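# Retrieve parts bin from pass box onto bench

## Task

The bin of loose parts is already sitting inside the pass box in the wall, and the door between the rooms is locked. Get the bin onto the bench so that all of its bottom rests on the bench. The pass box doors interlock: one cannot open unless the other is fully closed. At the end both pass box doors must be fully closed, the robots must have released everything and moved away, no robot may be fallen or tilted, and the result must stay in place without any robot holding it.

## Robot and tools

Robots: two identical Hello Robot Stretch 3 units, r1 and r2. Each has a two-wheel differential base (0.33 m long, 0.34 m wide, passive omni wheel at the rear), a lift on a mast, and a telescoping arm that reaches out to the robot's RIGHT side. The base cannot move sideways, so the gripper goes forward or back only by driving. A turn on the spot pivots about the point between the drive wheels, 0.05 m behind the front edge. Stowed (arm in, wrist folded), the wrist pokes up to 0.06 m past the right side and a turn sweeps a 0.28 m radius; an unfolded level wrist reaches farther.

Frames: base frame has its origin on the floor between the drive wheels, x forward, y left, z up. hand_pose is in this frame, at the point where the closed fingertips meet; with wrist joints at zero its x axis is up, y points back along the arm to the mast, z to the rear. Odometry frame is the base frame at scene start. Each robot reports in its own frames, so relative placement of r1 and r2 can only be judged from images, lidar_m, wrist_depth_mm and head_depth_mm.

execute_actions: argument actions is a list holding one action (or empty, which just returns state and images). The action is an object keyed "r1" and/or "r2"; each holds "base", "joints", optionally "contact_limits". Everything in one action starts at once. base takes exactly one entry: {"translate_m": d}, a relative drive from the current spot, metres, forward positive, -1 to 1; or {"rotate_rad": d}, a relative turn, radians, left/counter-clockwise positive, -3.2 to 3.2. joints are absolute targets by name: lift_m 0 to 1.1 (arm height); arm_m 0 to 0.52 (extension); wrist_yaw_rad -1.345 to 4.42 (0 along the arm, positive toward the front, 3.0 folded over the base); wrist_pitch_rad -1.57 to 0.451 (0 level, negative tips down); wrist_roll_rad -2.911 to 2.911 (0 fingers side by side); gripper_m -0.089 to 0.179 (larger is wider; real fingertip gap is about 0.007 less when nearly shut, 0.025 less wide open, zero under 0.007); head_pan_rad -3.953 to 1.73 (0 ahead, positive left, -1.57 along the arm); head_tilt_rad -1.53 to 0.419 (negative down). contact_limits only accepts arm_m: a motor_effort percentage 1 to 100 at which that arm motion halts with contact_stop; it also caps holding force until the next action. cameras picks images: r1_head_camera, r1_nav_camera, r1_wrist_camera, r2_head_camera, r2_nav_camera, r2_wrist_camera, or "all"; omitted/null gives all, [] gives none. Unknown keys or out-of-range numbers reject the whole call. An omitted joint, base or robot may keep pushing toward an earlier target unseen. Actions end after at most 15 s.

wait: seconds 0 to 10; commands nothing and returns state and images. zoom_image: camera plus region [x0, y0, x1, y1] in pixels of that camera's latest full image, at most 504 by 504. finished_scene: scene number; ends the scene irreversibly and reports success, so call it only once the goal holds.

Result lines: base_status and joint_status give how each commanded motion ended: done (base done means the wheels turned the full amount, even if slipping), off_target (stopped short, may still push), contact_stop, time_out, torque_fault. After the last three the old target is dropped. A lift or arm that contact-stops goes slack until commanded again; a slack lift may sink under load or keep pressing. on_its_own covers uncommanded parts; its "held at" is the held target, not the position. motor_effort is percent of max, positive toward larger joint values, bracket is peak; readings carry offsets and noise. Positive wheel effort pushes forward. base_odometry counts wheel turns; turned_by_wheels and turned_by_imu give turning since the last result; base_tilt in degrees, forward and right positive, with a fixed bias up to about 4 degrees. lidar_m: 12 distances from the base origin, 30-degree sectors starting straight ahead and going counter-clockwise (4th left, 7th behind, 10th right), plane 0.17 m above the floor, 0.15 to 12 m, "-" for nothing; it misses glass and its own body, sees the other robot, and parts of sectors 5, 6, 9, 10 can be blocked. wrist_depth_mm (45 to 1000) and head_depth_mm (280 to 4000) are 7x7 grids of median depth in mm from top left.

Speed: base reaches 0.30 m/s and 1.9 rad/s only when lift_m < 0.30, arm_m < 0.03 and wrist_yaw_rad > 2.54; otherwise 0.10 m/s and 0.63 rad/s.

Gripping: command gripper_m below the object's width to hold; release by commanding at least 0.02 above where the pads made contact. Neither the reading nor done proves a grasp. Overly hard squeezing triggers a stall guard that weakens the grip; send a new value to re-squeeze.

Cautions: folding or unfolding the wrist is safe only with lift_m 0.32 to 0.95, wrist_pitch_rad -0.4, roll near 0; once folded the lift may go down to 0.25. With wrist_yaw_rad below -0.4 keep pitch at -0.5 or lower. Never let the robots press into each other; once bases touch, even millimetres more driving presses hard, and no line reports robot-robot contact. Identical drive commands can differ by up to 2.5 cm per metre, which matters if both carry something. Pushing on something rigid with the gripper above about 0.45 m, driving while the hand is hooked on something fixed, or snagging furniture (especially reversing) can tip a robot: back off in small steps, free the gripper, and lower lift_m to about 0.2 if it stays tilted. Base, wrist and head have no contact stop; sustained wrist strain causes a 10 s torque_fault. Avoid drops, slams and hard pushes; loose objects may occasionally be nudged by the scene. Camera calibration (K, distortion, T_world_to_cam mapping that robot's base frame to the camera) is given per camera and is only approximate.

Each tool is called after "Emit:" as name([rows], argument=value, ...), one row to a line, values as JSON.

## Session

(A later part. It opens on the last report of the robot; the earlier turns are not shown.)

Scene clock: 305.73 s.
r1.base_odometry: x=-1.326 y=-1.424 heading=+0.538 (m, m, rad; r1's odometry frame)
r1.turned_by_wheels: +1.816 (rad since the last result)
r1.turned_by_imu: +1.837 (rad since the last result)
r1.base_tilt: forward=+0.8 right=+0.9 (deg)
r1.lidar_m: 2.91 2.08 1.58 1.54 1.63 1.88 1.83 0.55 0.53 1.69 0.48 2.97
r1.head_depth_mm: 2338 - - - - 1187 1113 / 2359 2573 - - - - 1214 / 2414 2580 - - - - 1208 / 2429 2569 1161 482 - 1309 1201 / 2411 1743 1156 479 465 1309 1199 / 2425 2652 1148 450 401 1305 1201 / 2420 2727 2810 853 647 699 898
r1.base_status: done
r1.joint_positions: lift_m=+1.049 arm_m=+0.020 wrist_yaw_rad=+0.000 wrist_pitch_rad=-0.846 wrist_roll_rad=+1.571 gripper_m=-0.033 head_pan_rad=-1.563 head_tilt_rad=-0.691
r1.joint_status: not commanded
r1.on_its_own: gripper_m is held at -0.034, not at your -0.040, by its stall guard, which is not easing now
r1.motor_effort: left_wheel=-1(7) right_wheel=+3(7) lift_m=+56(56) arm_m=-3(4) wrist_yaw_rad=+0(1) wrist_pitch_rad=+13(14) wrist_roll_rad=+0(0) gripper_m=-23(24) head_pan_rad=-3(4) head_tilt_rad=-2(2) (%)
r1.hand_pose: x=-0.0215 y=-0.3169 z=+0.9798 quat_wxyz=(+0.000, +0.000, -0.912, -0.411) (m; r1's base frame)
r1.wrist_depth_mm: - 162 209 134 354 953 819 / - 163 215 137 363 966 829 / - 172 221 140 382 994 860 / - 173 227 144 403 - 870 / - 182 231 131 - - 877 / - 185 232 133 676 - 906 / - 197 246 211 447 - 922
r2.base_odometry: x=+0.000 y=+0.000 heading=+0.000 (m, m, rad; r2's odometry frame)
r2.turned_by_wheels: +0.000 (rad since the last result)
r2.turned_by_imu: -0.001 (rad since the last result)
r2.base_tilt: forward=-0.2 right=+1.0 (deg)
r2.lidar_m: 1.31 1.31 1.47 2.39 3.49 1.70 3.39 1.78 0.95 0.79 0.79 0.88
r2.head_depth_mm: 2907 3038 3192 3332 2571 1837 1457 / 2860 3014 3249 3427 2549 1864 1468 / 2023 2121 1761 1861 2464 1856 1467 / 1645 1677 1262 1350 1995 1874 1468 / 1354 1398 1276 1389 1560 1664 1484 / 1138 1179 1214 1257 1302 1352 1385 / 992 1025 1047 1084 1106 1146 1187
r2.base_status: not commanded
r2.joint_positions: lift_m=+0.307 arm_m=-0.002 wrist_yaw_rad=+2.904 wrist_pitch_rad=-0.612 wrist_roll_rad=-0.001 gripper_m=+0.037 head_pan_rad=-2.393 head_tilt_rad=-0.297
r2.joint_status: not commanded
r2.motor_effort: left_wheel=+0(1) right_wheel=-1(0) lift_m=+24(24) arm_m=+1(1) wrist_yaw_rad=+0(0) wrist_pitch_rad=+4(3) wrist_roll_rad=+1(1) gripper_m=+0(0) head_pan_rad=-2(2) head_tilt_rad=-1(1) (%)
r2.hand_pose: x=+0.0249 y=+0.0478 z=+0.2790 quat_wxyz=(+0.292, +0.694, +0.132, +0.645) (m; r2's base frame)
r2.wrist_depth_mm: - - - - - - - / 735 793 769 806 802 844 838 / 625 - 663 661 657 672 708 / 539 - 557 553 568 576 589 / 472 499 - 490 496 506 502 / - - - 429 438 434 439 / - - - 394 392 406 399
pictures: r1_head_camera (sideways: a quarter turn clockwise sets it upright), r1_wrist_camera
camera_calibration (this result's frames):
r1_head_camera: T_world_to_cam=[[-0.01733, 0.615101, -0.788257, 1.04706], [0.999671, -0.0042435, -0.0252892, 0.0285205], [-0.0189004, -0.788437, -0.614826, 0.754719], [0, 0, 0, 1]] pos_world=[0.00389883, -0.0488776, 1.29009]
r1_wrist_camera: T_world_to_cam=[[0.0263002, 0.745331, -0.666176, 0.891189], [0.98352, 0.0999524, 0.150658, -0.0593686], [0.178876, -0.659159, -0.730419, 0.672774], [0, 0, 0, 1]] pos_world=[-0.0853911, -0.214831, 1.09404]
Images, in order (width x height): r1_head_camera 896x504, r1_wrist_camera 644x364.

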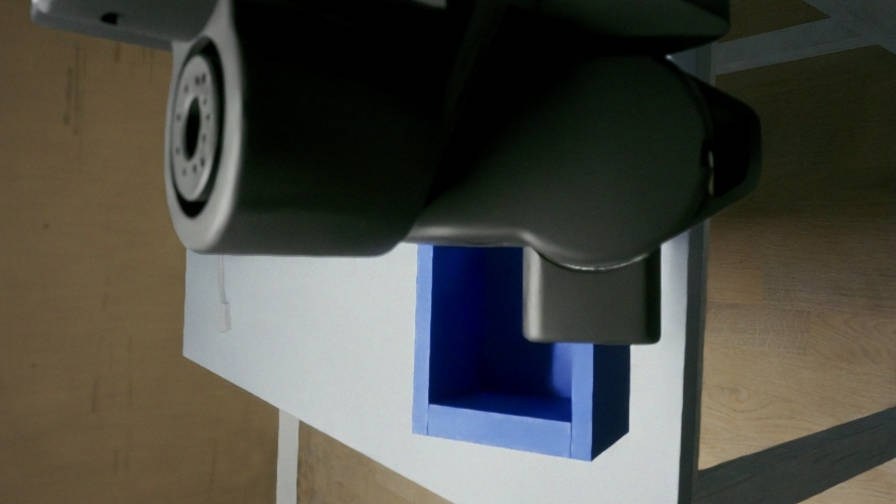

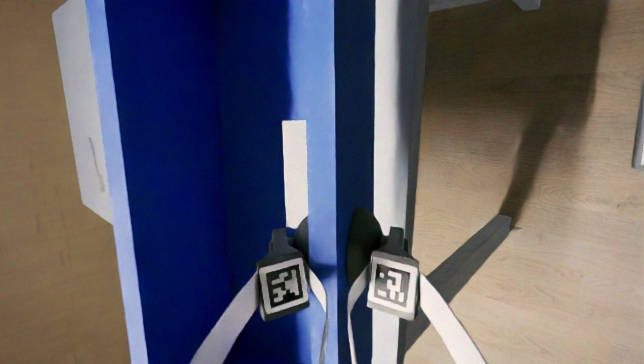

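Emit:
execute_actions([
  {"r1":{"base":{"translate_m":-0.06},"joints":{"arm_m":0.18}}},
], cameras=["r1_head_camera","r1_wrist_camera","r1_nav_camera"])

Scene clock: 313.67 s.
r1.base_odometry: x=-1.378 y=-1.454 heading=+0.537 (m, m, rad; r1's odometry frame)
r1.turned_by_wheels: +0.000 (rad since the last result)
r1.turned_by_imu: +0.000 (rad since the last result)
r1.base_tilt: forward=+0.8 right=+1.0 (deg)
r1.lidar_m: 2.96 2.07 1.58 1.54 1.62 1.82 1.78 1.87 0.49 1.40 0.51 3.02
r1.head_depth_mm: - 2620 1107 795 700 624 885 / - - - 563 695 624 1183 / 2320 - - 600 695 622 1206 / 2344 1769 - 686 693 621 1206 / 2399 1740 1210 593 689 655 1204 / 2405 2594 1092 772 687 660 1202 / 2399 2729 2692 856 684 1301 1122
r1.base_status: done
r1.joint_positions: lift_m=+1.049 arm_m=+0.180 wrist_yaw_rad=+0.000 wrist_pitch_rad=-0.846 wrist_roll_rad=+1.572 gripper_m=-0.033 head_pan_rad=-1.563 head_tilt_rad=-0.691
r1.joint_status: all done
r1.on_its_own: gripper_m is held at -0.034, not at your -0.040, by its stall guard, which is not easing now
r1.motor_effort: left_wheel=-1(6) right_wheel=+3(3) lift_m=+56(56) arm_m=+3(4) wrist_yaw_rad=-1(2) wrist_pitch_rad=+14(14) wrist_roll_rad=+0(1) gripper_m=-24(23) head_pan_rad=-3(2) head_tilt_rad=-2(3) (%)
r1.hand_pose: x=-0.0215 y=-0.4762 z=+0.9798 quat_wxyz=(+0.000, +0.000, -0.912, -0.411) (m; r1's base frame)
r1.wrist_depth_mm: - 162 209 134 327 281 248 / - 163 215 137 334 287 259 / - 172 222 141 349 294 270 / - 174 227 144 364 304 280 / - 183 229 131 364 310 819 / - 185 231 134 358 317 861 / - 196 248 211 409 324 914
r2.base_odometry: x=+0.000 y=+0.000 heading=+0.000 (m, m, rad; r2's odometry frame)
r2.turned_by_wheels: +0.000 (rad since the last result)
r2.turned_by_imu: -0.001 (rad since the last result)
r2.base_tilt: forward=-0.1 right=+1.1 (deg)
r2.lidar_m: 1.32 1.31 1.47 2.39 3.47 1.70 3.41 1.78 0.95 0.79 0.79 0.89
r2.head_depth_mm: 2903 3037 3206 3386 2536 1853 1451 / 2845 3054 3268 3456 2558 1873 1453 / 2043 2118 1754 1841 2442 1877 1452 / 1645 1685 1265 1327 1988 1888 1468 / 1341 1394 1289 1384 1561 1641 1481 / 1140 1188 1221 1251 1301 1362 1376 / 989 1017 1051 1080 1119 1144 1185
r2.base_status: not commanded
r2.joint_positions: lift_m=+0.307 arm_m=-0.002 wrist_yaw_rad=+2.904 wrist_pitch_rad=-0.612 wrist_roll_rad=-0.001 gripper_m=+0.037 head_pan_rad=-2.393 head_tilt_rad=-0.297
r2.joint_status: not commanded
r2.motor_effort: left_wheel=+0(0) right_wheel=+0(1) lift_m=+24(24) arm_m=+1(1) wrist_yaw_rad=-1(0) wrist_pitch_rad=+4(4) wrist_roll_rad=+0(0) gripper_m=+0(0) head_pan_rad=-3(3) head_tilt_rad=-1(1) (%)
r2.hand_pose: x=+0.0249 y=+0.0478 z=+0.2790 quat_wxyz=(+0.292, +0.694, +0.132, +0.645) (m; r2's base frame)
r2.wrist_depth_mm: - - - - - - - / 762 794 779 809 797 827 845 / 622 - 662 668 673 680 692 / 543 - 565 560 558 572 585 / 476 493 - 491 497 513 499 / - - - 425 441 443 443 / - - - 391 394 396 398
pictures: r1_head_camera (sideways: a quarter turn clockwise sets it upright), r1_nav_camera (sideways: a quarter turn counterclockwise sets it upright), r1_wrist_camera
camera_calibration (this result's frames):
r1_head_camera: T_world_to_cam=[[-0.0173134, 0.615167, -0.788207, 1.04699], [0.999671, -0.00426906, -0.0252902, 0.0285218], [-0.0189226, -0.788385, -0.614891, 0.754804], [0, 0, 0, 1]] pos_world=[0.00389747, -0.0488766, 1.29009]
r1_nav_camera: T_world_to_cam=[[0.0298626, -0.666014, 0.745341, -0.937378], [-0.998549, -0.0533156, -0.00763368, 0.0633418], [0.0448225, -0.744032, -0.666639, 0.821465], [0, 0, 0, 1]] pos_world=[0.0544223, -0.00973344, 1.24677]
r1_wrist_camera: T_world_to_cam=[[0.0266262, 0.745559, -0.665908, 1.00978], [0.983542, 0.0995489, 0.150783, -0.0437094], [0.178708, -0.658963, -0.730638, 0.568005], [0, 0, 0, 1]] pos_world=[-0.0854035, -0.374205, 1.09402]
Images, in order (width x height): r1_head_camera 896x504, r1_nav_camera 672x504, r1_wrist_camera 644x364.

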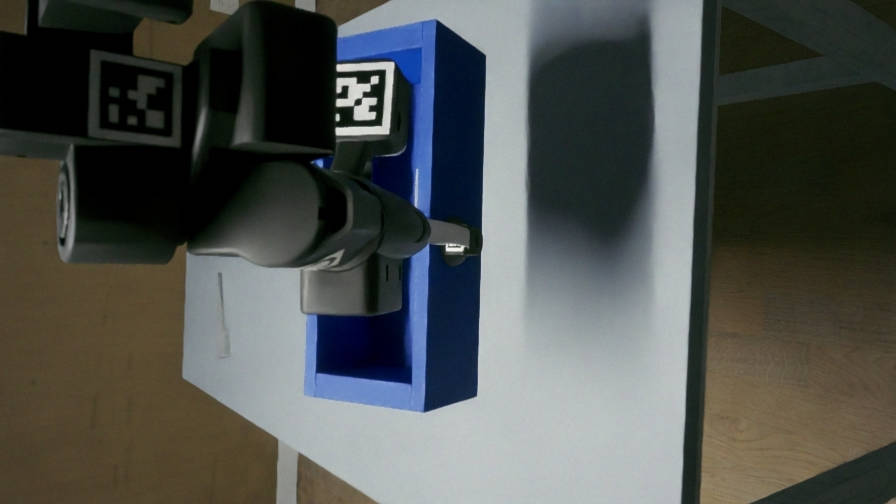

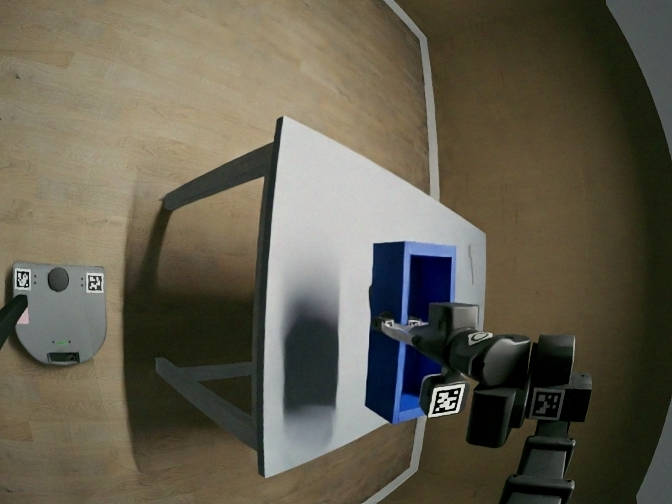

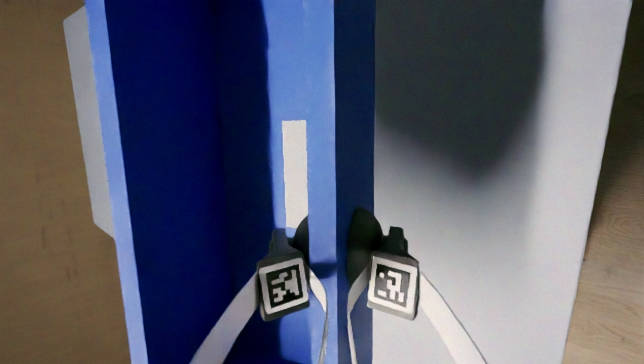

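Emit:
execute_actions([
  {"r1":{"base":{"translate_m":0.04},"joints":{"lift_m":0.93}}},
], cameras=["r1_head_camera","r1_nav_camera"])

Emit:
execute_actions([
  {"r1":{"joints":{"lift_m":0.89}}},
], cameras=["r1_head_camera","r1_wrist_camera"])

Scene clock: 321.20 s.
r1.base_odometry: x=-1.343 y=-1.434 heading=+0.537 (m, m, rad; r1's odometry frame)
r1.turned_by_wheels: +0.000 (rad since the last result)
r1.turned_by_imu: +0.000 (rad since the last result)
r1.base_tilt: forward=+0.9 right=+0.9 (deg)
r1.lidar_m: 2.93 2.08 1.57 1.54 1.62 1.86 1.82 0.55 0.51 1.60 0.49 2.99
r1.head_depth_mm: 2379 2634 1395 - 660 627 1046 / 2378 2529 1310 - 657 623 1214 / 2387 1791 1300 - 656 621 1205 / 2403 1759 1220 - 655 619 1205 / 2401 1743 1152 676 652 660 1203 / 2420 2642 1148 829 666 1304 1203 / 2422 2710 2808 857 684 718 937
r1.base_status: done
r1.joint_positions: lift_m=+0.931 arm_m=+0.180 wrist_yaw_rad=+0.000 wrist_pitch_rad=-0.846 wrist_roll_rad=+1.572 gripper_m=-0.033 head_pan_rad=-1.563 head_tilt_rad=-0.691
r1.joint_status: all done
r1.on_its_own: gripper_m is held at -0.034, not at your -0.040, by its stall guard, which is not easing now
r1.motor_effort: left_wheel=-2(3) right_wheel=+3(7) lift_m=+19(48) arm_m=+3(3) wrist_yaw_rad=+1(0) wrist_pitch_rad=+14(14) wrist_roll_rad=-1(1) gripper_m=-23(23) head_pan_rad=-3(3) head_tilt_rad=-4(2) (%)
r1.hand_pose: x=-0.0215 y=-0.4763 z=+0.8612 quat_wxyz=(+0.000, +0.000, -0.912, -0.411) (m; r1's base frame)
r1.wrist_depth_mm: 881 162 210 134 210 181 163 / 978 163 214 137 215 185 168 / - 172 221 140 224 190 174 / - 172 227 144 235 194 725 / - 183 230 131 234 199 755 / - 184 231 133 230 203 781 / - 197 248 212 263 205 823
r2.base_odometry: x=+0.000 y=+0.000 heading=+0.000 (m, m, rad; r2's odometry frame)
r2.turned_by_wheels: +0.000 (rad since the last result)
r2.turned_by_imu: -0.001 (rad since the last result)
r2.base_tilt: forward=-0.1 right=+1.0 (deg)
r2.lidar_m: 1.32 1.31 1.47 2.39 3.48 1.70 3.41 1.78 0.95 0.79 0.79 0.88
r2.head_depth_mm: 2852 2987 3187 3374 2520 1874 1456 / 2893 3030 3210 3487 2537 1863 1471 / 2084 2143 1758 1848 2464 1881 1463 / 1633 1687 1260 1335 1977 1874 1478 / 1344 1393 1282 1392 1562 1655 1468 / 1139 1169 1222 1258 1302 1365 1390 / 991 1020 1052 1076 1115 1142 1184
r2.base_status: not commanded
r2.joint_positions: lift_m=+0.307 arm_m=-0.002 wrist_yaw_rad=+2.904 wrist_pitch_rad=-0.612 wrist_roll_rad=-0.001 gripper_m=+0.037 head_pan_rad=-2.393 head_tilt_rad=-0.297
r2.joint_status: not commanded
r2.motor_effort: left_wheel=+0(0) right_wheel=-1(1) lift_m=+24(24) arm_m=+1(1) wrist_yaw_rad=-1(0) wrist_pitch_rad=+4(3) wrist_roll_rad=+0(0) gripper_m=-1(0) head_pan_rad=-2(3) head_tilt_rad=-1(1) (%)
r2.hand_pose: x=+0.0249 y=+0.0478 z=+0.2790 quat_wxyz=(+0.292, +0.694, +0.132, +0.645) (m; r2's base frame)
r2.wrist_depth_mm: - - - - - - - / 737 759 774 807 829 844 834 / 640 - 655 667 675 669 695 / 541 - 564 561 570 581 588 / 484 492 - 490 498 504 510 / - - - 425 442 437 443 / - - - 392 390 395 399
pictures: r1_head_camera (sideways: a quarter turn clockwise sets it upright), r1_nav_camera (sideways: a quarter turn counterclockwise sets it upright)
camera_calibration (this result's frames):
r1_head_camera: T_world_to_cam=[[-0.0173134, 0.615167, -0.788207, 1.04699], [0.999671, -0.00426917, -0.0252902, 0.0285218], [-0.0189227, -0.788385, -0.614891, 0.754804], [0, 0, 0, 1]] pos_world=[0.00389747, -0.0488766, 1.29009]
r1_nav_camera: T_world_to_cam=[[0.0298625, -0.666014, 0.745341, -0.937378], [-0.998549, -0.0533155, -0.00763368, 0.0633418], [0.0448224, -0.744032, -0.666639, 0.821465], [0, 0, 0, 1]] pos_world=[0.0544223, -0.00973345, 1.24677]
Images, in order (width x height): r1_head_camera 896x504, r1_nav_camera 672x504.

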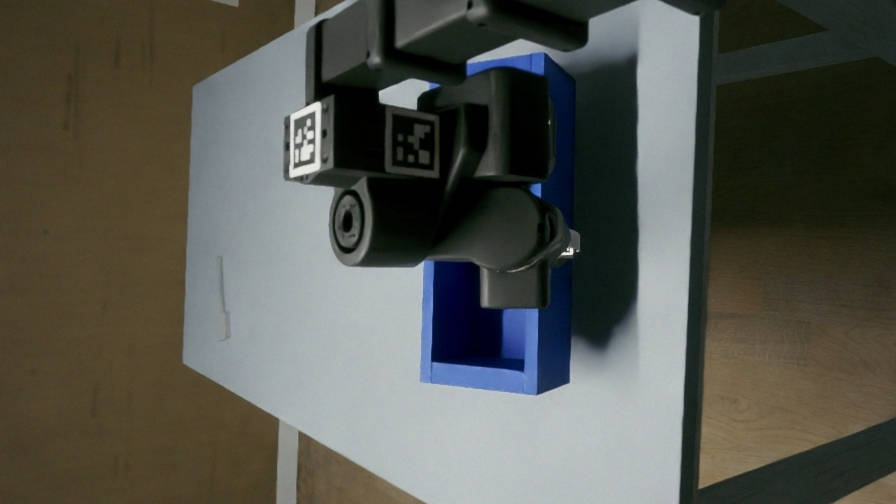

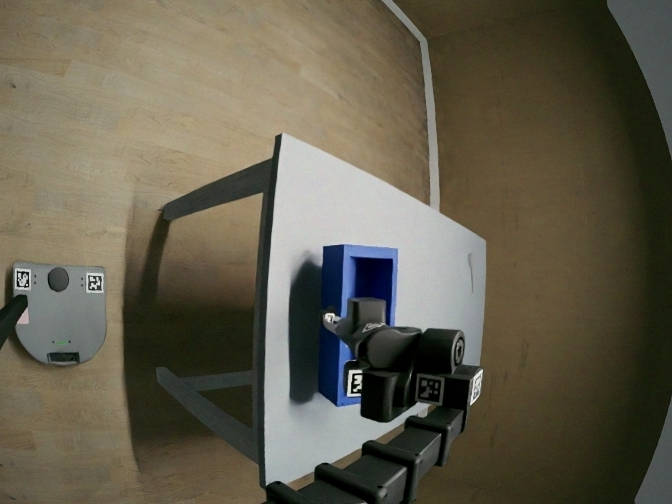

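Scene clock: 322.37 s.
r1.base_odometry: x=-1.343 y=-1.434 heading=+0.537 (m, m, rad; r1's odometry frame)
r1.turned_by_wheels: +0.000 (rad since the last result)
r1.turned_by_imu: +0.000 (rad since the last result)
r1.base_tilt: forward=+0.8 right=+0.9 (deg)
r1.lidar_m: 2.92 2.07 1.58 1.54 1.62 1.86 1.82 0.54 0.51 1.59 0.49 2.99
r1.head_depth_mm: 2370 2681 1191 - - 610 1043 / 2377 2523 1235 - 642 625 1213 / 2392 1772 1230 - 655 622 1208 / 2402 1776 1162 917 653 621 1203 / 2405 1752 1156 862 654 661 1199 / 2418 2645 1152 861 649 1301 1194 / 2438 2699 2798 855 684 719 940
r1.base_status: not commanded
r1.joint_positions: lift_m=+0.891 arm_m=+0.180 wrist_yaw_rad=+0.000 wrist_pitch_rad=-0.838 wrist_roll_rad=+1.572 gripper_m=-0.033 head_pan_rad=-1.563 head_tilt_rad=-0.691
r1.joint_status: all done
r1.on_its_own: gripper_m is held at -0.034, not at your -0.040, by its stall guard, which is not easing now
r1.motor_effort: left_wheel=-1(1) right_wheel=+2(3) lift_m=+16(20) arm_m=+3(3) wrist_yaw_rad=-1(0) wrist_pitch_rad=+11(14) wrist_roll_rad=-1(1) gripper_m=-23(23) head_pan_rad=-2(2) head_tilt_rad=-3(3) (%)
r1.hand_pose: x=-0.0215 y=-0.4779 z=+0.8226 quat_wxyz=(+0.000, +0.000, -0.913, -0.407) (m; r1's base frame)
r1.wrist_depth_mm: 749 163 207 137 177 148 131 / 834 163 211 140 181 151 136 / 936 166 219 143 187 155 142 / - 174 226 147 191 159 693 / - 184 232 131 191 162 723 / - 187 232 134 188 166 755 / - 197 244 234 216 169 775
r2.base_odometry: x=+0.000 y=+0.000 heading=+0.000 (m, m, rad; r2's odometry frame)
r2.turned_by_wheels: +0.000 (rad since the last result)
r2.turned_by_imu: +0.000 (rad since the last result)
r2.base_tilt: forward=-0.1 right=+1.2 (deg)
r2.lidar_m: 1.31 1.31 1.47 2.39 3.48 1.71 3.39 1.78 0.95 0.79 0.79 0.88
r2.head_depth_mm: 2887 3024 3197 3368 2524 1861 1453 / 2903 3051 3319 3489 2553 1862 1456 / 2036 2110 1737 1885 2420 1873 1463 / 1644 1690 1262 1334 1986 1869 1473 / 1343 1394 1281 1380 1566 1643 1477 / 1145 1180 1214 1258 1311 1353 1382 / 991 1021 1051 1082 1115 1146 1187
r2.base_status: not commanded
r2.joint_positions: lift_m=+0.307 arm_m=-0.002 wrist_yaw_rad=+2.904 wrist_pitch_rad=-0.612 wrist_roll_rad=-0.001 gripper_m=+0.037 head_pan_rad=-2.393 head_tilt_rad=-0.297
r2.joint_status: not commanded
r2.motor_effort: left_wheel=+0(0) right_wheel=-1(1) lift_m=+24(24) arm_m=+1(1) wrist_yaw_rad=+0(0) wrist_pitch_rad=+3(3) wrist_roll_rad=+0(0) gripper_m=+0(0) head_pan_rad=-2(3) head_tilt_rad=-1(1) (%)
r2.hand_pose: x=+0.0249 y=+0.0478 z=+0.2790 quat_wxyz=(+0.292, +0.694, +0.132, +0.645) (m; r2's base frame)
r2.wrist_depth_mm: - - - - - - - / 750 778 776 799 844 815 813 / 649 - 644 665 671 680 672 / 545 - 563 554 567 573 575 / 478 501 - 487 486 490 508 / - - - 421 439 438 444 / - - - 383 389 389 398
pictures: r1_head_camera (sideways: a quarter turn clockwise sets it upright), r1_wrist_camera
camera_calibration (this result's frames):
r1_head_camera: T_world_to_cam=[[-0.0173122, 0.615169, -0.788205, 1.04699], [0.999671, -0.00427103, -0.0252903, 0.0285218], [-0.0189242, -0.788384, -0.614892, 0.754806], [0, 0, 0, 1]] pos_world=[0.00389738, -0.0488765, 1.29009]
r1_wrist_camera: T_world_to_cam=[[0.0266162, 0.740165, -0.671899, 0.90869], [0.983541, 0.100773, 0.149973, -0.0185863], [0.178714, -0.664832, -0.7253, 0.44483], [0, 0, 0, 1]] pos_world=[-0.0854031, -0.37497, 0.935971]
Images, in order (width x height): r1_head_camera 896x504, r1_wrist_camera 644x364.

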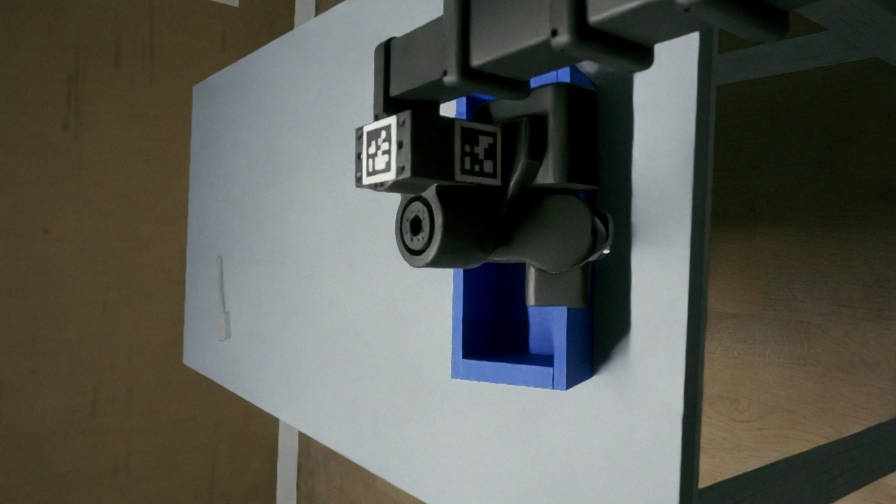

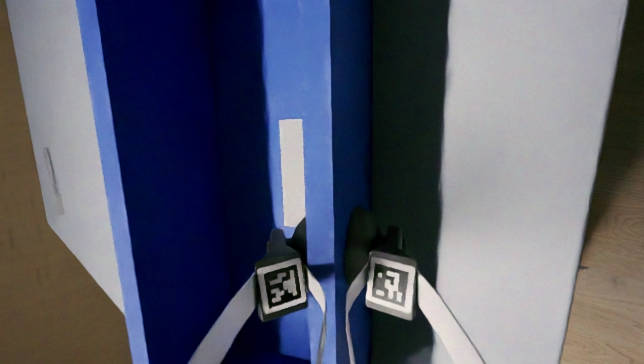

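Nearly touching (pitch effort easing).

Emit:
execute_actions([
  {"r1":{"joints":{"lift_m":0.878}}},
], cameras=[])

Emit:
execute_actions([
  {"r1":{"joints":{"gripper_m":0.05}}},
], cameras=[])

Emit:
execute_actions([
  {"r1":{"joints":{"lift_m":1.0,"head_pan_rad":-1.57,"head_tilt_rad":-0.6}}},
], cameras=["r1_head_camera","r1_wrist_camera"])

Scene clock: 326.33 s.
r1.base_odometry: x=-1.343 y=-1.434 heading=+0.537 (m, m, rad; r1's odometry frame)
r1.turned_by_wheels: +0.000 (rad since the last result)
r1.turned_by_imu: +0.000 (rad since the last result)
r1.base_tilt: forward=+0.8 right=+0.9 (deg)
r1.lidar_m: 2.92 2.07 1.58 1.54 1.62 1.86 1.82 0.55 0.51 1.59 0.48 2.99
r1.head_depth_mm: 2385 2652 1186 953 - 1140 1043 / 2379 2528 1183 - 642 624 1210 / 2398 1789 1178 - - 623 1210 / 2410 1774 1165 932 644 657 1206 / 2397 1753 1159 712 653 660 1202 / 2408 2669 1147 859 665 1305 1199 / 2435 2697 2792 855 684 718 941
r1.base_status: not commanded
r1.joint_positions: lift_m=+0.879 arm_m=+0.180 wrist_yaw_rad=+0.000 wrist_pitch_rad=-0.803 wrist_roll_rad=+1.572 gripper_m=-0.033 head_pan_rad=-1.563 head_tilt_rad=-0.691
r1.joint_status: all done
r1.on_its_own: gripper_m is held at -0.034, not at your -0.040, by its stall guard, which is not easing now
r1.motor_effort: left_wheel=-1(1) right_wheel=+3(2) lift_m=+9(16) arm_m=+3(3) wrist_yaw_rad=+0(1) wrist_pitch_rad=+1(11) wrist_roll_rad=-1(1) gripper_m=-21(23) head_pan_rad=-2(2) head_tilt_rad=-3(2) (%)
r1.hand_pose: x=-0.0215 y=-0.4851 z=+0.8164 quat_wxyz=(+0.000, +0.000, -0.920, -0.391) (m; r1's base frame)
r1.wrist_depth_mm: 904 165 200 145 170 141 121 / - 165 206 150 175 145 124 / - 166 214 154 180 148 127 / - 168 220 158 185 152 131 / - 168 226 129 186 155 137 / - 178 231 134 183 159 143 / - 180 243 174 209 162 727
r2.base_odometry: x=+0.000 y=+0.000 heading=+0.000 (m, m, rad; r2's odometry frame)
r2.turned_by_wheels: +0.000 (rad since the last result)
r2.turned_by_imu: -0.001 (rad since the last result)
r2.base_tilt: forward=-0.1 right=+0.9 (deg)
r2.lidar_m: 1.31 1.31 1.47 2.38 3.48 1.71 3.39 1.79 0.95 0.79 0.79 0.88
r2.head_depth_mm: 2866 3058 3176 3377 2543 1860 1445 / 2883 3063 3270 3490 2545 1857 1457 / 2063 2129 1737 1847 2451 1854 1460 / 1639 1680 1257 1323 1974 1871 1460 / 1355 1403 1288 1383 1558 1657 1477 / 1146 1173 1221 1261 1303 1359 1398 / 990 1018 1047 1077 1113 1156 1189
r2.base_status: not commanded
r2.joint_positions: lift_m=+0.307 arm_m=-0.002 wrist_yaw_rad=+2.904 wrist_pitch_rad=-0.612 wrist_roll_rad=-0.001 gripper_m=+0.037 head_pan_rad=-2.393 head_tilt_rad=-0.297
r2.joint_status: not commanded
r2.motor_effort: left_wheel=-1(0) right_wheel=-1(2) lift_m=+24(24) arm_m=+1(1) wrist_yaw_rad=-1(0) wrist_pitch_rad=+3(3) wrist_roll_rad=+1(0) gripper_m=+0(0) head_pan_rad=-2(2) head_tilt_rad=-1(1) (%)
r2.hand_pose: x=+0.0249 y=+0.0478 z=+0.2790 quat_wxyz=(+0.292, +0.694, +0.132, +0.645) (m; r2's base frame)
r2.wrist_depth_mm: - - - - - - - / 722 791 792 790 785 814 842 / 626 - 652 666 678 667 702 / 543 - 560 578 566 579 596 / 479 501 - 491 493 508 510 / - - - 426 438 446 445 / - - - 394 390 396 396
pictures: none
No camera images: the call's "cameras" was empty. Leave "cameras" out to get every camera's image.

Scene clock: 328.00 s.
r1.base_odometry: x=-1.343 y=-1.434 heading=+0.537 (m, m, rad; r1's odometry frame)
r1.turned_by_wheels: +0.000 (rad since the last result)
r1.turned_by_imu: +0.000 (rad since the last result)
r1.base_tilt: forward=+0.8 right=+0.9 (deg)
r1.lidar_m: 2.93 2.07 1.58 1.54 1.63 1.86 1.82 0.54 0.51 1.59 0.49 2.98
r1.head_depth_mm: 2372 2641 1187 949 - 1136 1043 / 2370 2522 1176 - 642 623 1216 / 2361 1782 1175 - - 624 1208 / 2410 1766 1159 935 644 656 1207 / 2415 1743 1158 864 634 660 1198 / 2392 2652 1147 859 651 1302 1200 / 2413 2693 2815 855 683 719 941
r1.base_status: not commanded
r1.joint_positions: lift_m=+0.879 arm_m=+0.180 wrist_yaw_rad=+0.000 wrist_pitch_rad=-0.805 wrist_roll_rad=+1.572 gripper_m=+0.050 head_pan_rad=-1.563 head_tilt_rad=-0.692
r1.joint_status: all done
r1.motor_effort: left_wheel=-1(2) right_wheel=+3(2) lift_m=+15(15) arm_m=+2(3) wrist_yaw_rad=+1(0) wrist_pitch_rad=+1(3) wrist_roll_rad=-1(1) gripper_m=-1(79) head_pan_rad=-2(2) head_tilt_rad=-3(3) (%)
r1.hand_pose: x=-0.0215 y=-0.4848 z=+0.8158 quat_wxyz=(+0.000, +0.000, -0.920, -0.392) (m; r1's base frame)
r1.wrist_depth_mm: 890 427 203 138 165 141 121 / - 327 213 140 168 144 123 / - 487 214 142 174 148 127 / - 536 217 144 178 151 131 / - 592 219 146 177 154 137 / - 641 215 149 - 157 143 / - - 241 152 194 157 726
r2.base_odometry: x=+0.000 y=+0.000 heading=+0.000 (m, m, rad; r2's odometry frame)
r2.turned_by_wheels: +0.000 (rad since the last result)
r2.turned_by_imu: +0.000 (rad since the last result)
r2.base_tilt: forward=-0.1 right=+1.0 (deg)
r2.lidar_m: 1.32 1.31 1.47 2.39 3.49 1.71 3.40 1.79 0.95 0.79 0.79 0.88
r2.head_depth_mm: 2887 3045 3161 3400 2565 1856 1461 / 2918 3051 3303 3433 2545 1868 1454 / 2038 2141 1764 1870 2417 1865 1466 / 1641 1686 1264 1344 1999 1875 1458 / 1352 1394 1281 1385 1575 1645 1478 / 1149 1182 1216 1261 1309 1352 1383 / 989 1017 1046 1079 1119 1144 1191
r2.base_status: not commanded
r2.joint_positions: lift_m=+0.307 arm_m=-0.002 wrist_yaw_rad=+2.904 wrist_pitch_rad=-0.612 wrist_roll_rad=-0.001 gripper_m=+0.037 head_pan_rad=-2.393 head_tilt_rad=-0.297
r2.joint_status: not commanded
r2.motor_effort: left_wheel=+0(0) right_wheel=-1(0) lift_m=+24(24) arm_m=+1(1) wrist_yaw_rad=+0(0) wrist_pitch_rad=+4(4) wrist_roll_rad=+1(0) gripper_m=-1(0) head_pan_rad=-2(3) head_tilt_rad=-1(1) (%)
r2.hand_pose: x=+0.0249 y=+0.0478 z=+0.2790 quat_wxyz=(+0.292, +0.694, +0.132, +0.645) (m; r2's base frame)
r2.wrist_depth_mm: - - - - - - - / 717 782 786 801 810 820 819 / 626 - 650 669 665 680 684 / 547 - 566 567 574 575 585 / 473 492 - 488 499 491 503 / - - - 426 441 441 447 / - - - 388 394 404 401
pictures: none
No camera images: the call's "cameras" was empty. Leave "cameras" out to get every camera's image.

Scene clock: 329.93 s.
r1.base_odometry: x=-1.343 y=-1.434 heading=+0.537 (m, m, rad; r1's odometry frame)
r1.turned_by_wheels: +0.000 (rad since the last result)
r1.turned_by_imu: +0.000 (rad since the last result)
r1.base_tilt: forward=+0.8 right=+0.9 (deg)
r1.lidar_m: 2.93 2.07 1.58 1.54 1.63 1.87 1.82 0.54 0.51 1.60 0.49 2.99
r1.head_depth_mm: 2359 2559 - 960 764 618 1141 / 2368 2585 - - 632 617 1233 / 2364 2567 - - 701 614 1232 / 2407 2618 1413 - 689 613 1225 / 2394 2637 1408 1028 699 612 1252 / 2400 2631 1498 976 726 609 1247 / 2394 2631 2943 1015 749 608 1190
r1.base_status: not commanded
r1.joint_positions: lift_m=+0.999 arm_m=+0.180 wrist_yaw_rad=+0.000 wrist_pitch_rad=-0.806 wrist_roll_rad=+1.572 gripper_m=+0.050 head_pan_rad=-1.563 head_tilt_rad=-0.606
r1.joint_status: all done
r1.motor_effort: left_wheel=-1(1) right_wheel=+2(3) lift_m=+51(55) arm_m=+2(2) wrist_yaw_rad=+0(1) wrist_pitch_rad=+2(2) wrist_roll_rad=-1(0) gripper_m=+0(1) head_pan_rad=-3(3) head_tilt_rad=+1(10) (%)
r1.hand_pose: x=-0.0215 y=-0.4846 z=+0.9362 quat_wxyz=(+0.000, +0.000, -0.920, -0.393) (m; r1's base frame)
r1.wrist_depth_mm: - 738 490 275 230 245 210 / - 805 518 304 236 250 214 / - 860 543 320 243 257 220 / - 925 568 325 249 262 228 / - - 652 333 238 269 237 / - - - 334 - 274 248 / - - - 442 252 275 818
r2.base_odometry: x=+0.000 y=+0.000 heading=+0.000 (m, m, rad; r2's odometry frame)
r2.turned_by_wheels: +0.000 (rad since the last result)
r2.turned_by_imu: -0.001 (rad since the last result)
r2.base_tilt: forward=-0.1 right=+1.1 (deg)
r2.lidar_m: 1.32 1.31 1.47 2.39 3.47 1.70 3.38 1.78 0.95 0.79 0.79 0.88
r2.head_depth_mm: 2842 3040 3237 3342 2566 1848 1454 / 2889 3091 3306 3472 2572 1865 1467 / 2041 2135 1748 1867 2429 1875 1467 / 1645 1686 1273 1328 1985 1875 1463 / 1342 1405 1284 1376 1553 1652 1468 / 1140 1184 1222 1259 1308 1356 1386 / 993 1020 1051 1071 1113 1142 1189
r2.base_status: not commanded
r2.joint_positions: lift_m=+0.307 arm_m=-0.002 wrist_yaw_rad=+2.904 wrist_pitch_rad=-0.612 wrist_roll_rad=-0.001 gripper_m=+0.037 head_pan_rad=-2.393 head_tilt_rad=-0.297
r2.joint_status: not commanded
r2.motor_effort: left_wheel=+0(0) right_wheel=-1(1) lift_m=+24(24) arm_m=+1(1) wrist_yaw_rad=-1(0) wrist_pitch_rad=+4(4) wrist_roll_rad=+0(0) gripper_m=+0(0) head_pan_rad=-3(3) head_tilt_rad=-1(1) (%)
r2.hand_pose: x=+0.0249 y=+0.0478 z=+0.2790 quat_wxyz=(+0.292, +0.694, +0.132, +0.645) (m; r2's base frame)
r2.wrist_depth_mm: - - - - - - - / 738 781 791 779 819 838 843 / 638 - 655 657 680 679 683 / 539 - 555 562 560 578 585 / 481 490 - 488 490 498 505 / - - - 425 436 443 452 / - - - 387 398 393 397
pictures: r1_head_camera (sideways: a quarter turn clockwise sets it upright), r1_wrist_camera
camera_calibration (this result's frames):
r1_head_camera: T_world_to_cam=[[-0.0167717, 0.545909, -0.837677, 1.11148], [0.999687, -0.00638111, -0.024174, 0.0270712], [-0.0185421, -0.83782, -0.545631, 0.664697], [0, 0, 0, 1]] pos_world=[0.00390362, -0.0496984, 1.2944]
r1_wrist_camera: T_world_to_cam=[[0.0265947, 0.718192, -0.695336, 1.00129], [0.983539, 0.105564, 0.146652, -0.0295359], [0.178727, -0.687791, -0.703563, 0.491382], [0, 0, 0, 1]] pos_world=[-0.0854023, -0.378034, 1.04628]
Images, in order (width x height): r1_head_camera 896x504, r1_wrist_camera 644x364.

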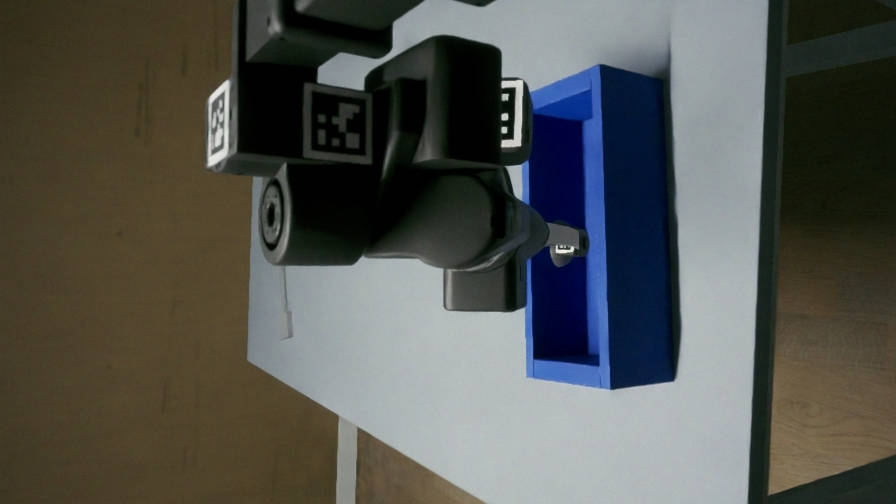

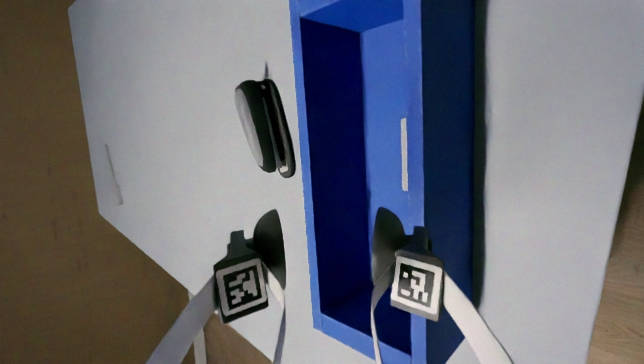

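Emit:
execute_actions([
  {"r1":{"joints":{"arm_m":0.0,"lift_m":1.0}}},
], cameras=[])

Emit:
execute_actions([
  {"r1":{"base":{"translate_m":1.0},"joints":{"gripper_m":0.0,"wrist_roll_rad":0,"wrist_pitch_rad":-0.5}}},
], cameras=[])

Emit:
execute_actions([
  {"r1":{"base":{"rotate_rad":-1.59},"joints":{"head_tilt_rad":-0.3,"head_pan_rad":-2.2}}},
], cameras=["r1_head_camera","r1_nav_camera"])

Scene clock: 345.33 s.
r1.base_odometry: x=-1.343 y=-1.434 heading=+0.537 (m, m, rad; r1's odometry frame)
r1.turned_by_wheels: +0.000 (rad since the last result)
r1.turned_by_imu: +0.000 (rad since the last result)
r1.base_tilt: forward=+0.8 right=+0.9 (deg)
r1.lidar_m: 2.93 2.07 1.58 1.54 1.63 1.86 1.81 0.55 0.51 1.59 0.49 2.99
r1.head_depth_mm: 2370 2595 2789 - - - - / 2372 2602 1443 998 - - - / 2363 2611 1432 1011 - - - / 2388 2625 1418 989 706 627 - / 2378 2629 1412 984 700 621 1198 / 2396 2665 1493 979 727 609 1249 / 2393 2671 2895 1019 750 608 1189
r1.base_status: not commanded
r1.joint_positions: lift_m=+0.999 arm_m=+0.003 wrist_yaw_rad=+0.000 wrist_pitch_rad=-0.806 wrist_roll_rad=+1.572 gripper_m=+0.050 head_pan_rad=-1.563 head_tilt_rad=-0.606
r1.joint_status: all done
joint sent to its limit — the command would take r1.arm_m past its lower limit, so that joint was sent only as far as its limit.
r1.motor_effort: left_wheel=-1(1) right_wheel=+2(2) lift_m=+51(49) arm_m=-4(3) wrist_yaw_rad=+0(0) wrist_pitch_rad=+2(2) wrist_roll_rad=-1(1) gripper_m=-1(1) head_pan_rad=-2(1) head_tilt_rad=+2(3) (%)
r1.hand_pose: x=-0.0215 y=-0.3076 z=+0.9362 quat_wxyz=(+0.000, +0.000, -0.920, -0.393) (m; r1's base frame)
r1.wrist_depth_mm: - 757 374 356 837 889 780 / - 806 405 365 - 921 790 / - 862 427 369 - 955 809 / - 944 444 376 - 1000 826 / - - 652 390 - 973 866 / - - - 416 - 987 857 / - - - 452 545 - 885
r2.base_odometry: x=+0.000 y=+0.000 heading=+0.000 (m, m, rad; r2's odometry frame)
r2.turned_by_wheels: +0.000 (rad since the last result)
r2.turned_by_imu: -0.001 (rad since the last result)
r2.base_tilt: forward=-0.1 right=+1.1 (deg)
r2.lidar_m: 1.32 1.31 1.47 2.39 3.49 1.70 3.40 1.78 0.95 0.79 0.79 0.88
r2.head_depth_mm: 2862 3030 3163 3320 2535 1846 1452 / 2879 3035 3261 3487 2548 1858 1467 / 2035 2127 1755 1849 2436 1879 1471 / 1632 1698 1263 1328 1975 1874 1459 / 1340 1390 1293 1390 1555 1633 1486 / 1140 1173 1220 1259 1301 1354 1383 / 991 1015 1045 1075 1114 1143 1193
r2.base_status: not commanded
r2.joint_positions: lift_m=+0.307 arm_m=-0.002 wrist_yaw_rad=+2.904 wrist_pitch_rad=-0.612 wrist_roll_rad=-0.001 gripper_m=+0.037 head_pan_rad=-2.393 head_tilt_rad=-0.297
r2.joint_status: not commanded
r2.motor_effort: left_wheel=+0(0) right_wheel=-1(1) lift_m=+24(24) arm_m=+0(1) wrist_yaw_rad=+0(0) wrist_pitch_rad=+3(4) wrist_roll_rad=+1(0) gripper_m=+0(0) head_pan_rad=-2(3) head_tilt_rad=-1(1) (%)
r2.hand_pose: x=+0.0249 y=+0.0478 z=+0.2790 quat_wxyz=(+0.292, +0.694, +0.132, +0.645) (m; r2's base frame)
r2.wrist_depth_mm: - - - - - - - / 714 794 769 809 805 839 814 / 638 - 652 671 660 683 672 / 551 - 567 554 561 572 575 / 480 493 - 495 501 493 509 / - - - 424 439 439 453 / - - - 388 390 398 401
pictures: none
No camera images: the call's "cameras" was empty. Leave "cameras" out to get every camera's image.

Scene clock: 356.30 s.
r1.base_odometry: x=-0.484 y=-0.922 heading=+0.537 (m, m, rad; r1's odometry frame)
r1.turned_by_wheels: +0.000 (rad since the last result)
r1.turned_by_imu: +0.001 (rad since the last result)
r1.base_tilt: forward=+0.8 right=+0.9 (deg)
r1.lidar_m: 1.93 1.99 1.52 1.48 1.57 2.19 2.81 0.81 1.98 2.82 2.61 1.98
r1.head_depth_mm: 2394 2647 2882 - - - - / 2429 2662 2937 2435 - - - / 2420 2677 2925 2570 - - - / 2428 2698 2935 2531 - - - / 2423 2652 2937 2402 1850 1489 1252 / 2426 2699 2959 2390 1827 1489 1250 / 2456 2702 2943 2359 1838 1481 1247
r1.base_status: done
r1.joint_positions: lift_m=+0.999 arm_m=+0.003 wrist_yaw_rad=+0.000 wrist_pitch_rad=-0.519 wrist_roll_rad=+0.007 gripper_m=+0.000 head_pan_rad=-1.563 head_tilt_rad=-0.606
r1.joint_status: all done
r1.motor_effort: left_wheel=-2(3) right_wheel=+2(5) lift_m=+51(51) arm_m=-4(4) wrist_yaw_rad=+1(1) wrist_pitch_rad=+6(6) wrist_roll_rad=-4(3) gripper_m=-2(80) head_pan_rad=-2(2) head_tilt_rad=+2(3) (%)
r1.hand_pose: x=-0.0216 y=-0.3584 z=+0.9900 quat_wxyz=(+0.681, +0.181, -0.685, -0.182) (m; r1's base frame)
r1.wrist_depth_mm: - - - - - - - / - - - - - - 873 / - - - - - - - / - - - - - - - / - - - - - - - / - - - - - - - / - - - - - - -
r2.base_odometry: x=+0.000 y=+0.000 heading=+0.000 (m, m, rad; r2's odometry frame)
r2.turned_by_wheels: +0.000 (rad since the last result)
r2.turned_by_imu: -0.003 (rad since the last result)
r2.base_tilt: forward=-0.2 right=+1.0 (deg)
r2.lidar_m: 1.32 1.31 1.47 2.39 3.48 1.70 3.39 1.78 0.95 0.79 0.79 0.88
r2.head_depth_mm: 2849 3053 3182 3269 2567 1865 1467 / 2861 3043 3247 3444 2569 1869 1454 / 2069 2165 1746 1857 2461 1864 1469 / 1644 1686 1260 1330 2004 1865 1465 / 1346 1394 1283 1389 1583 1656 1483 / 1140 1178 1226 1259 1310 1359 1387 / 991 1023 1048 1083 1118 1151 1183
r2.base_status: not commanded
r2.joint_positions: lift_m=+0.307 arm_m=-0.002 wrist_yaw_rad=+2.904 wrist_pitch_rad=-0.612 wrist_roll_rad=-0.001 gripper_m=+0.037 head_pan_rad=-2.393 head_tilt_rad=-0.297
r2.joint_status: not commanded
r2.motor_effort: left_wheel=+0(0) right_wheel=+0(1) lift_m=+24(24) arm_m=+0(0) wrist_yaw_rad=+0(0) wrist_pitch_rad=+3(3) wrist_roll_rad=+0(1) gripper_m=+0(0) head_pan_rad=-2(3) head_tilt_rad=-1(1) (%)
r2.hand_pose: x=+0.0249 y=+0.0478 z=+0.2790 quat_wxyz=(+0.292, +0.694, +0.132, +0.645) (m; r2's base frame)
r2.wrist_depth_mm: - - - - - - - / 742 798 796 782 799 814 837 / 643 - 640 658 658 671 695 / 542 - 550 562 578 580 589 / 472 494 - 493 500 495 497 / - - - 424 443 437 448 / - - - 391 391 399 401
pictures: none
No camera images: the call's "cameras" was empty. Leave "cameras" out to get every camera's image.

Scene clock: 359.77 s.
r1.base_odometry: x=-0.484 y=-0.922 heading=-1.053 (m, m, rad; r1's odometry frame)
r1.turned_by_wheels: -1.590 (rad since the last result)
r1.turned_by_imu: -1.609 (rad since the last result)
r1.base_tilt: forward=+0.8 right=+0.9 (deg)
r1.lidar_m: 2.82 2.64 1.99 1.94 2.02 1.52 1.49 1.56 2.20 2.81 0.81 1.95
r1.head_depth_mm: 1610 1671 777 807 851 919 - / 1777 1844 1907 1737 2086 - - / 1972 2069 2155 2260 2366 - - / 2254 2371 2499 2620 2722 - - / 2624 2800 2987 3144 3023 - - / 2718 2829 2957 3106 2839 - - / 2542 2672 2763 2918 2855 - -
r1.base_status: done
r1.joint_positions: lift_m=+0.999 arm_m=+0.003 wrist_yaw_rad=+0.000 wrist_pitch_rad=-0.518 wrist_roll_rad=+0.006 gripper_m=+0.000 head_pan_rad=-2.193 head_tilt_rad=-0.310
r1.joint_status: all done
r1.motor_effort: left_wheel=+4(8) right_wheel=-2(4) lift_m=+51(51) arm_m=-4(4) wrist_yaw_rad=+0(0) wrist_pitch_rad=+5(6) wrist_roll_rad=-4(4) gripper_m=-3(3) head_pan_rad=-3(25) head_tilt_rad=+3(17) (%)
r1.hand_pose: x=-0.0216 y=-0.3585 z=+0.9901 quat_wxyz=(+0.681, +0.181, -0.685, -0.182) (m; r1's base frame)
r1.wrist_depth_mm: - - - - - - - / 780 865 - - - - - / 701 761 - - - - - / 607 - - - - - - / - - - - - - - / - - - - - - - / - - - - - - -
r2.base_odometry: x=+0.000 y=+0.000 heading=+0.000 (m, m, rad; r2's odometry frame)
r2.turned_by_wheels: +0.000 (rad since the last result)
r2.turned_by_imu: -0.001 (rad since the last result)
r2.base_tilt: forward=-0.1 right=+1.1 (deg)
r2.lidar_m: 1.32 1.31 1.47 2.38 3.49 1.70 3.41 1.78 0.95 0.79 0.79 0.89
r2.head_depth_mm: 2851 3010 3198 3359 2530 1843 1448 / 2892 3044 3218 3458 2555 1856 1461 / 2042 2152 1748 1871 2447 1858 1454 / 1635 1678 1266 1334 2007 1876 1459 / 1347 1395 1292 1383 1572 1625 1469 / 1143 1179 1222 1255 1306 1363 1381 / 993 1020 1049 1078 1110 1146 1183
r2.base_status: not commanded
r2.joint_positions: lift_m=+0.307 arm_m=-0.002 wrist_yaw_rad=+2.904 wrist_pitch_rad=-0.612 wrist_roll_rad=-0.001 gripper_m=+0.037 head_pan_rad=-2.393 head_tilt_rad=-0.297
r2.joint_status: not commanded
r2.motor_effort: left_wheel=+0(0) right_wheel=-1(2) lift_m=+24(24) arm_m=+2(0) wrist_yaw_rad=+0(0) wrist_pitch_rad=+3(3) wrist_roll_rad=+0(1) gripper_m=+0(0) head_pan_rad=-2(2) head_tilt_rad=-1(1) (%)
r2.hand_pose: x=+0.0249 y=+0.0478 z=+0.2790 quat_wxyz=(+0.292, +0.694, +0.132, +0.645) (m; r2's base frame)
r2.wrist_depth_mm: - - - - - - - / 741 785 809 795 810 834 853 / 638 - 673 662 675 673 687 / 542 - 557 571 571 573 584 / 477 496 - 500 501 506 497 / - - - 417 429 436 448 / - - - 387 385 390 395
pictures: r1_head_camera (sideways: a quarter turn clockwise sets it upright), r1_nav_camera (sideways: a quarter turn counterclockwise sets it upright)
camera_calibration (this result's frames):
r1_head_camera: T_world_to_cam=[[0.151488, 0.232692, -0.96068, 1.27094], [0.800259, -0.599354, -0.0189817, 0.0215364], [-0.580204, -0.765917, -0.277009, 0.318567], [0, 0, 0, 1]] pos_world=[-0.0249331, -0.0388343, 1.30962]
r1_nav_camera: T_world_to_cam=[[-0.178474, -0.291167, 0.939877, -1.18979], [-0.83801, 0.545565, 0.00988153, 0.0395591], [-0.515641, -0.785863, -0.34137, 0.401672], [0, 0, 0, 1]] pos_world=[0.0279226, -0.052351, 1.25499]
Images, in order (width x height): r1_head_camera 896x504, r1_nav_camera 672x504.

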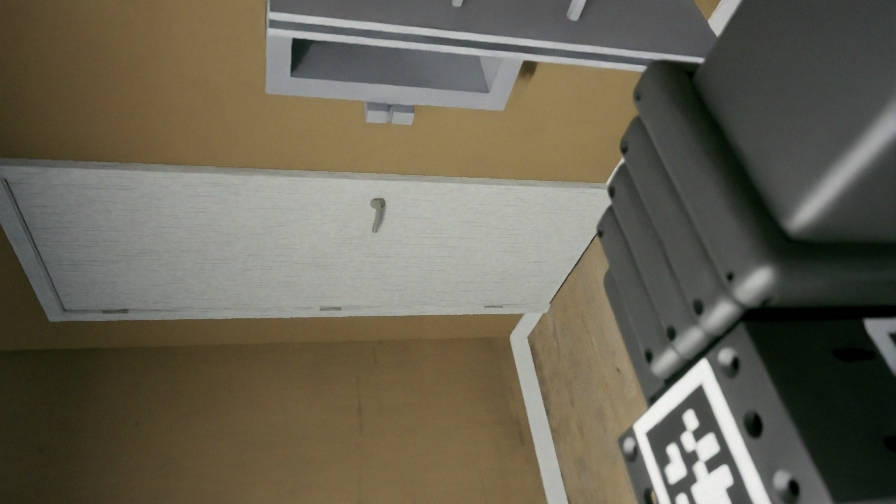

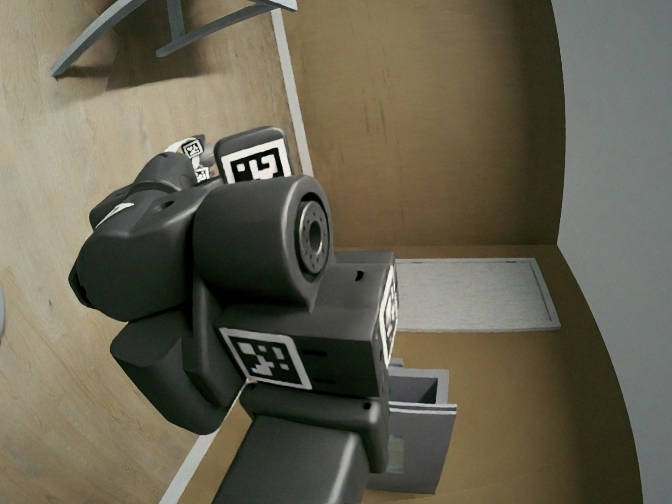

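Emit:
execute_actions([
  {"r1":{"base":{"translate_m":-0.6},"joints":{"head_tilt_rad":-0.25,"head_pan_rad":-2.6,"wrist_pitch_rad":-0.1}}},
], cameras=["r1_head_camera","r1_nav_camera"])

Scene clock: 376.17 s.
r1.base_odometry: x=-0.782 y=-0.401 heading=-1.052 (m, m, rad; r1's odometry frame)
r1.turned_by_wheels: +0.000 (rad since the last result)
r1.turned_by_imu: -0.001 (rad since the last result)
r1.base_tilt: forward=+0.8 right=+0.9 (deg)
r1.lidar_m: 3.39 2.67 2.01 1.96 1.22 0.91 0.89 0.93 1.31 2.79 1.67 1.24
r1.head_depth_mm: 772 799 830 858 893 930 963 / 817 845 878 910 949 991 1025 / 862 897 933 973 1016 1060 1089 / 916 956 956 964 1013 1114 - / 980 1017 782 759 791 831 - / 1046 1092 670 702 1196 1015 - / 1123 1186 586 594 1300 1091 -
r1.base_status: done
r1.joint_positions: lift_m=+0.999 arm_m=+0.003 wrist_yaw_rad=+0.000 wrist_pitch_rad=-0.122 wrist_roll_rad=+0.006 gripper_m=+0.000 head_pan_rad=-2.593 head_tilt_rad=-0.260
r1.joint_status: all done
r1.motor_effort: left_wheel=+4(5) right_wheel=-1(5) lift_m=+51(51) arm_m=-4(4) wrist_yaw_rad=+0(0) wrist_pitch_rad=+6(6) wrist_roll_rad=-3(4) gripper_m=-2(3) head_pan_rad=-3(18) head_tilt_rad=+4(9) (%)
r1.hand_pose: x=-0.0215 y=-0.3992 z=+1.0829 quat_wxyz=(+0.704, +0.043, -0.708, -0.044) (m; r1's base frame)
r1.wrist_depth_mm: - - - - - 192 191 / - - - - - 202 201 / - - - - - 212 210 / - - - - - 222 222 / - - - - 263 237 234 / - - - - 256 247 761 / - - - - - 265 -
r2.base_odometry: x=+0.000 y=+0.000 heading=+0.000 (m, m, rad; r2's odometry frame)
r2.turned_by_wheels: +0.000 (rad since the last result)
r2.turned_by_imu: -0.003 (rad since the last result)
r2.base_tilt: forward=-0.1 right=+1.0 (deg)
r2.lidar_m: 1.31 1.31 1.47 2.39 3.49 1.71 3.40 1.78 0.95 0.79 0.79 0.88
r2.head_depth_mm: 2854 3004 3158 3393 2529 1839 1447 / 2894 3045 3329 3444 2575 1864 1458 / 2058 2151 1754 1874 2443 1863 1461 / 1631 1683 1264 1336 1984 1876 1470 / 1352 1405 1292 1375 1558 1655 1480 / 1144 1178 1218 1267 1299 1342 1383 / 986 1017 1047 1073 1110 1153 1184
r2.base_status: not commanded
r2.joint_positions: lift_m=+0.307 arm_m=-0.002 wrist_yaw_rad=+2.904 wrist_pitch_rad=-0.612 wrist_roll_rad=-0.001 gripper_m=+0.037 head_pan_rad=-2.393 head_tilt_rad=-0.297
r2.joint_status: not commanded
r2.motor_effort: left_wheel=+0(0) right_wheel=+0(1) lift_m=+24(24) arm_m=+1(1) wrist_yaw_rad=+0(0) wrist_pitch_rad=+4(4) wrist_roll_rad=+0(1) gripper_m=+0(0) head_pan_rad=-2(2) head_tilt_rad=-1(1) (%)
r2.hand_pose: x=+0.0249 y=+0.0478 z=+0.2790 quat_wxyz=(+0.292, +0.694, +0.132, +0.645) (m; r2's base frame)
r2.wrist_depth_mm: - - - - - - - / 749 785 781 809 807 811 828 / 643 - 640 670 665 682 690 / 537 - 567 557 560 582 589 / 470 496 - 490 502 497 508 / - - - 429 442 445 445 / - - - 387 393 398 398
pictures: r1_head_camera (sideways: a quarter turn clockwise sets it upright), r1_nav_camera (sideways: a quarter turn counterclockwise sets it upright)
camera_calibration (this result's frames):
r1_head_camera: T_world_to_cam=[[0.189451, 0.130496, -0.97318, 1.28705], [0.50302, -0.864088, -0.0179436, 0.0219991], [-0.843255, -0.48613, -0.229345, 0.258135], [0, 0, 0, 1]] pos_world=[-0.0372253, -0.0234584, 1.31212]
r1_nav_camera: T_world_to_cam=[[-0.237882, -0.174347, 0.955518, -1.20986], [-0.559048, 0.829047, 0.0120921, 0.0349788], [-0.794278, -0.531304, -0.294683, 0.342612], [0, 0, 0, 1]] pos_world=[0.00388127, -0.0579022, 1.25658]
Images, in order (width x height): r1_head_camera 896x504, r1_nav_camera 672x504.

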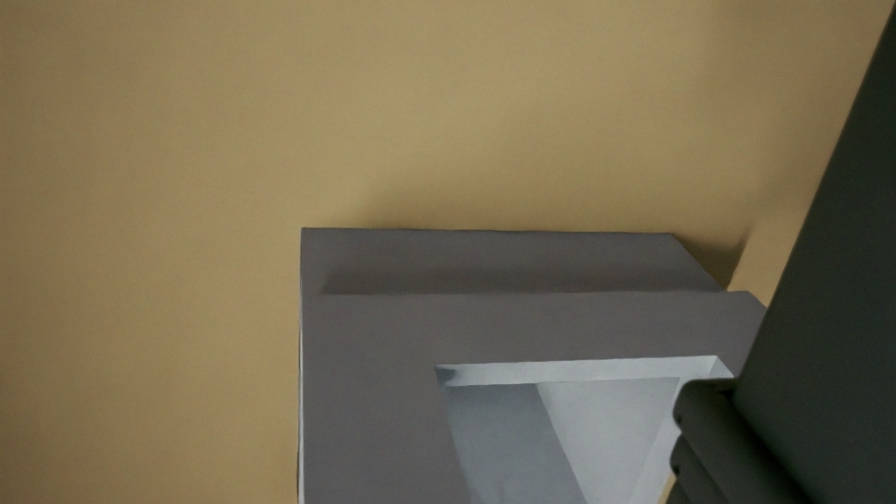

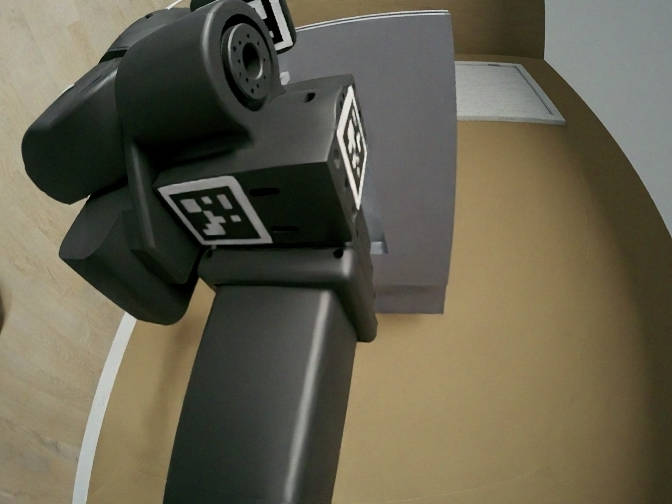

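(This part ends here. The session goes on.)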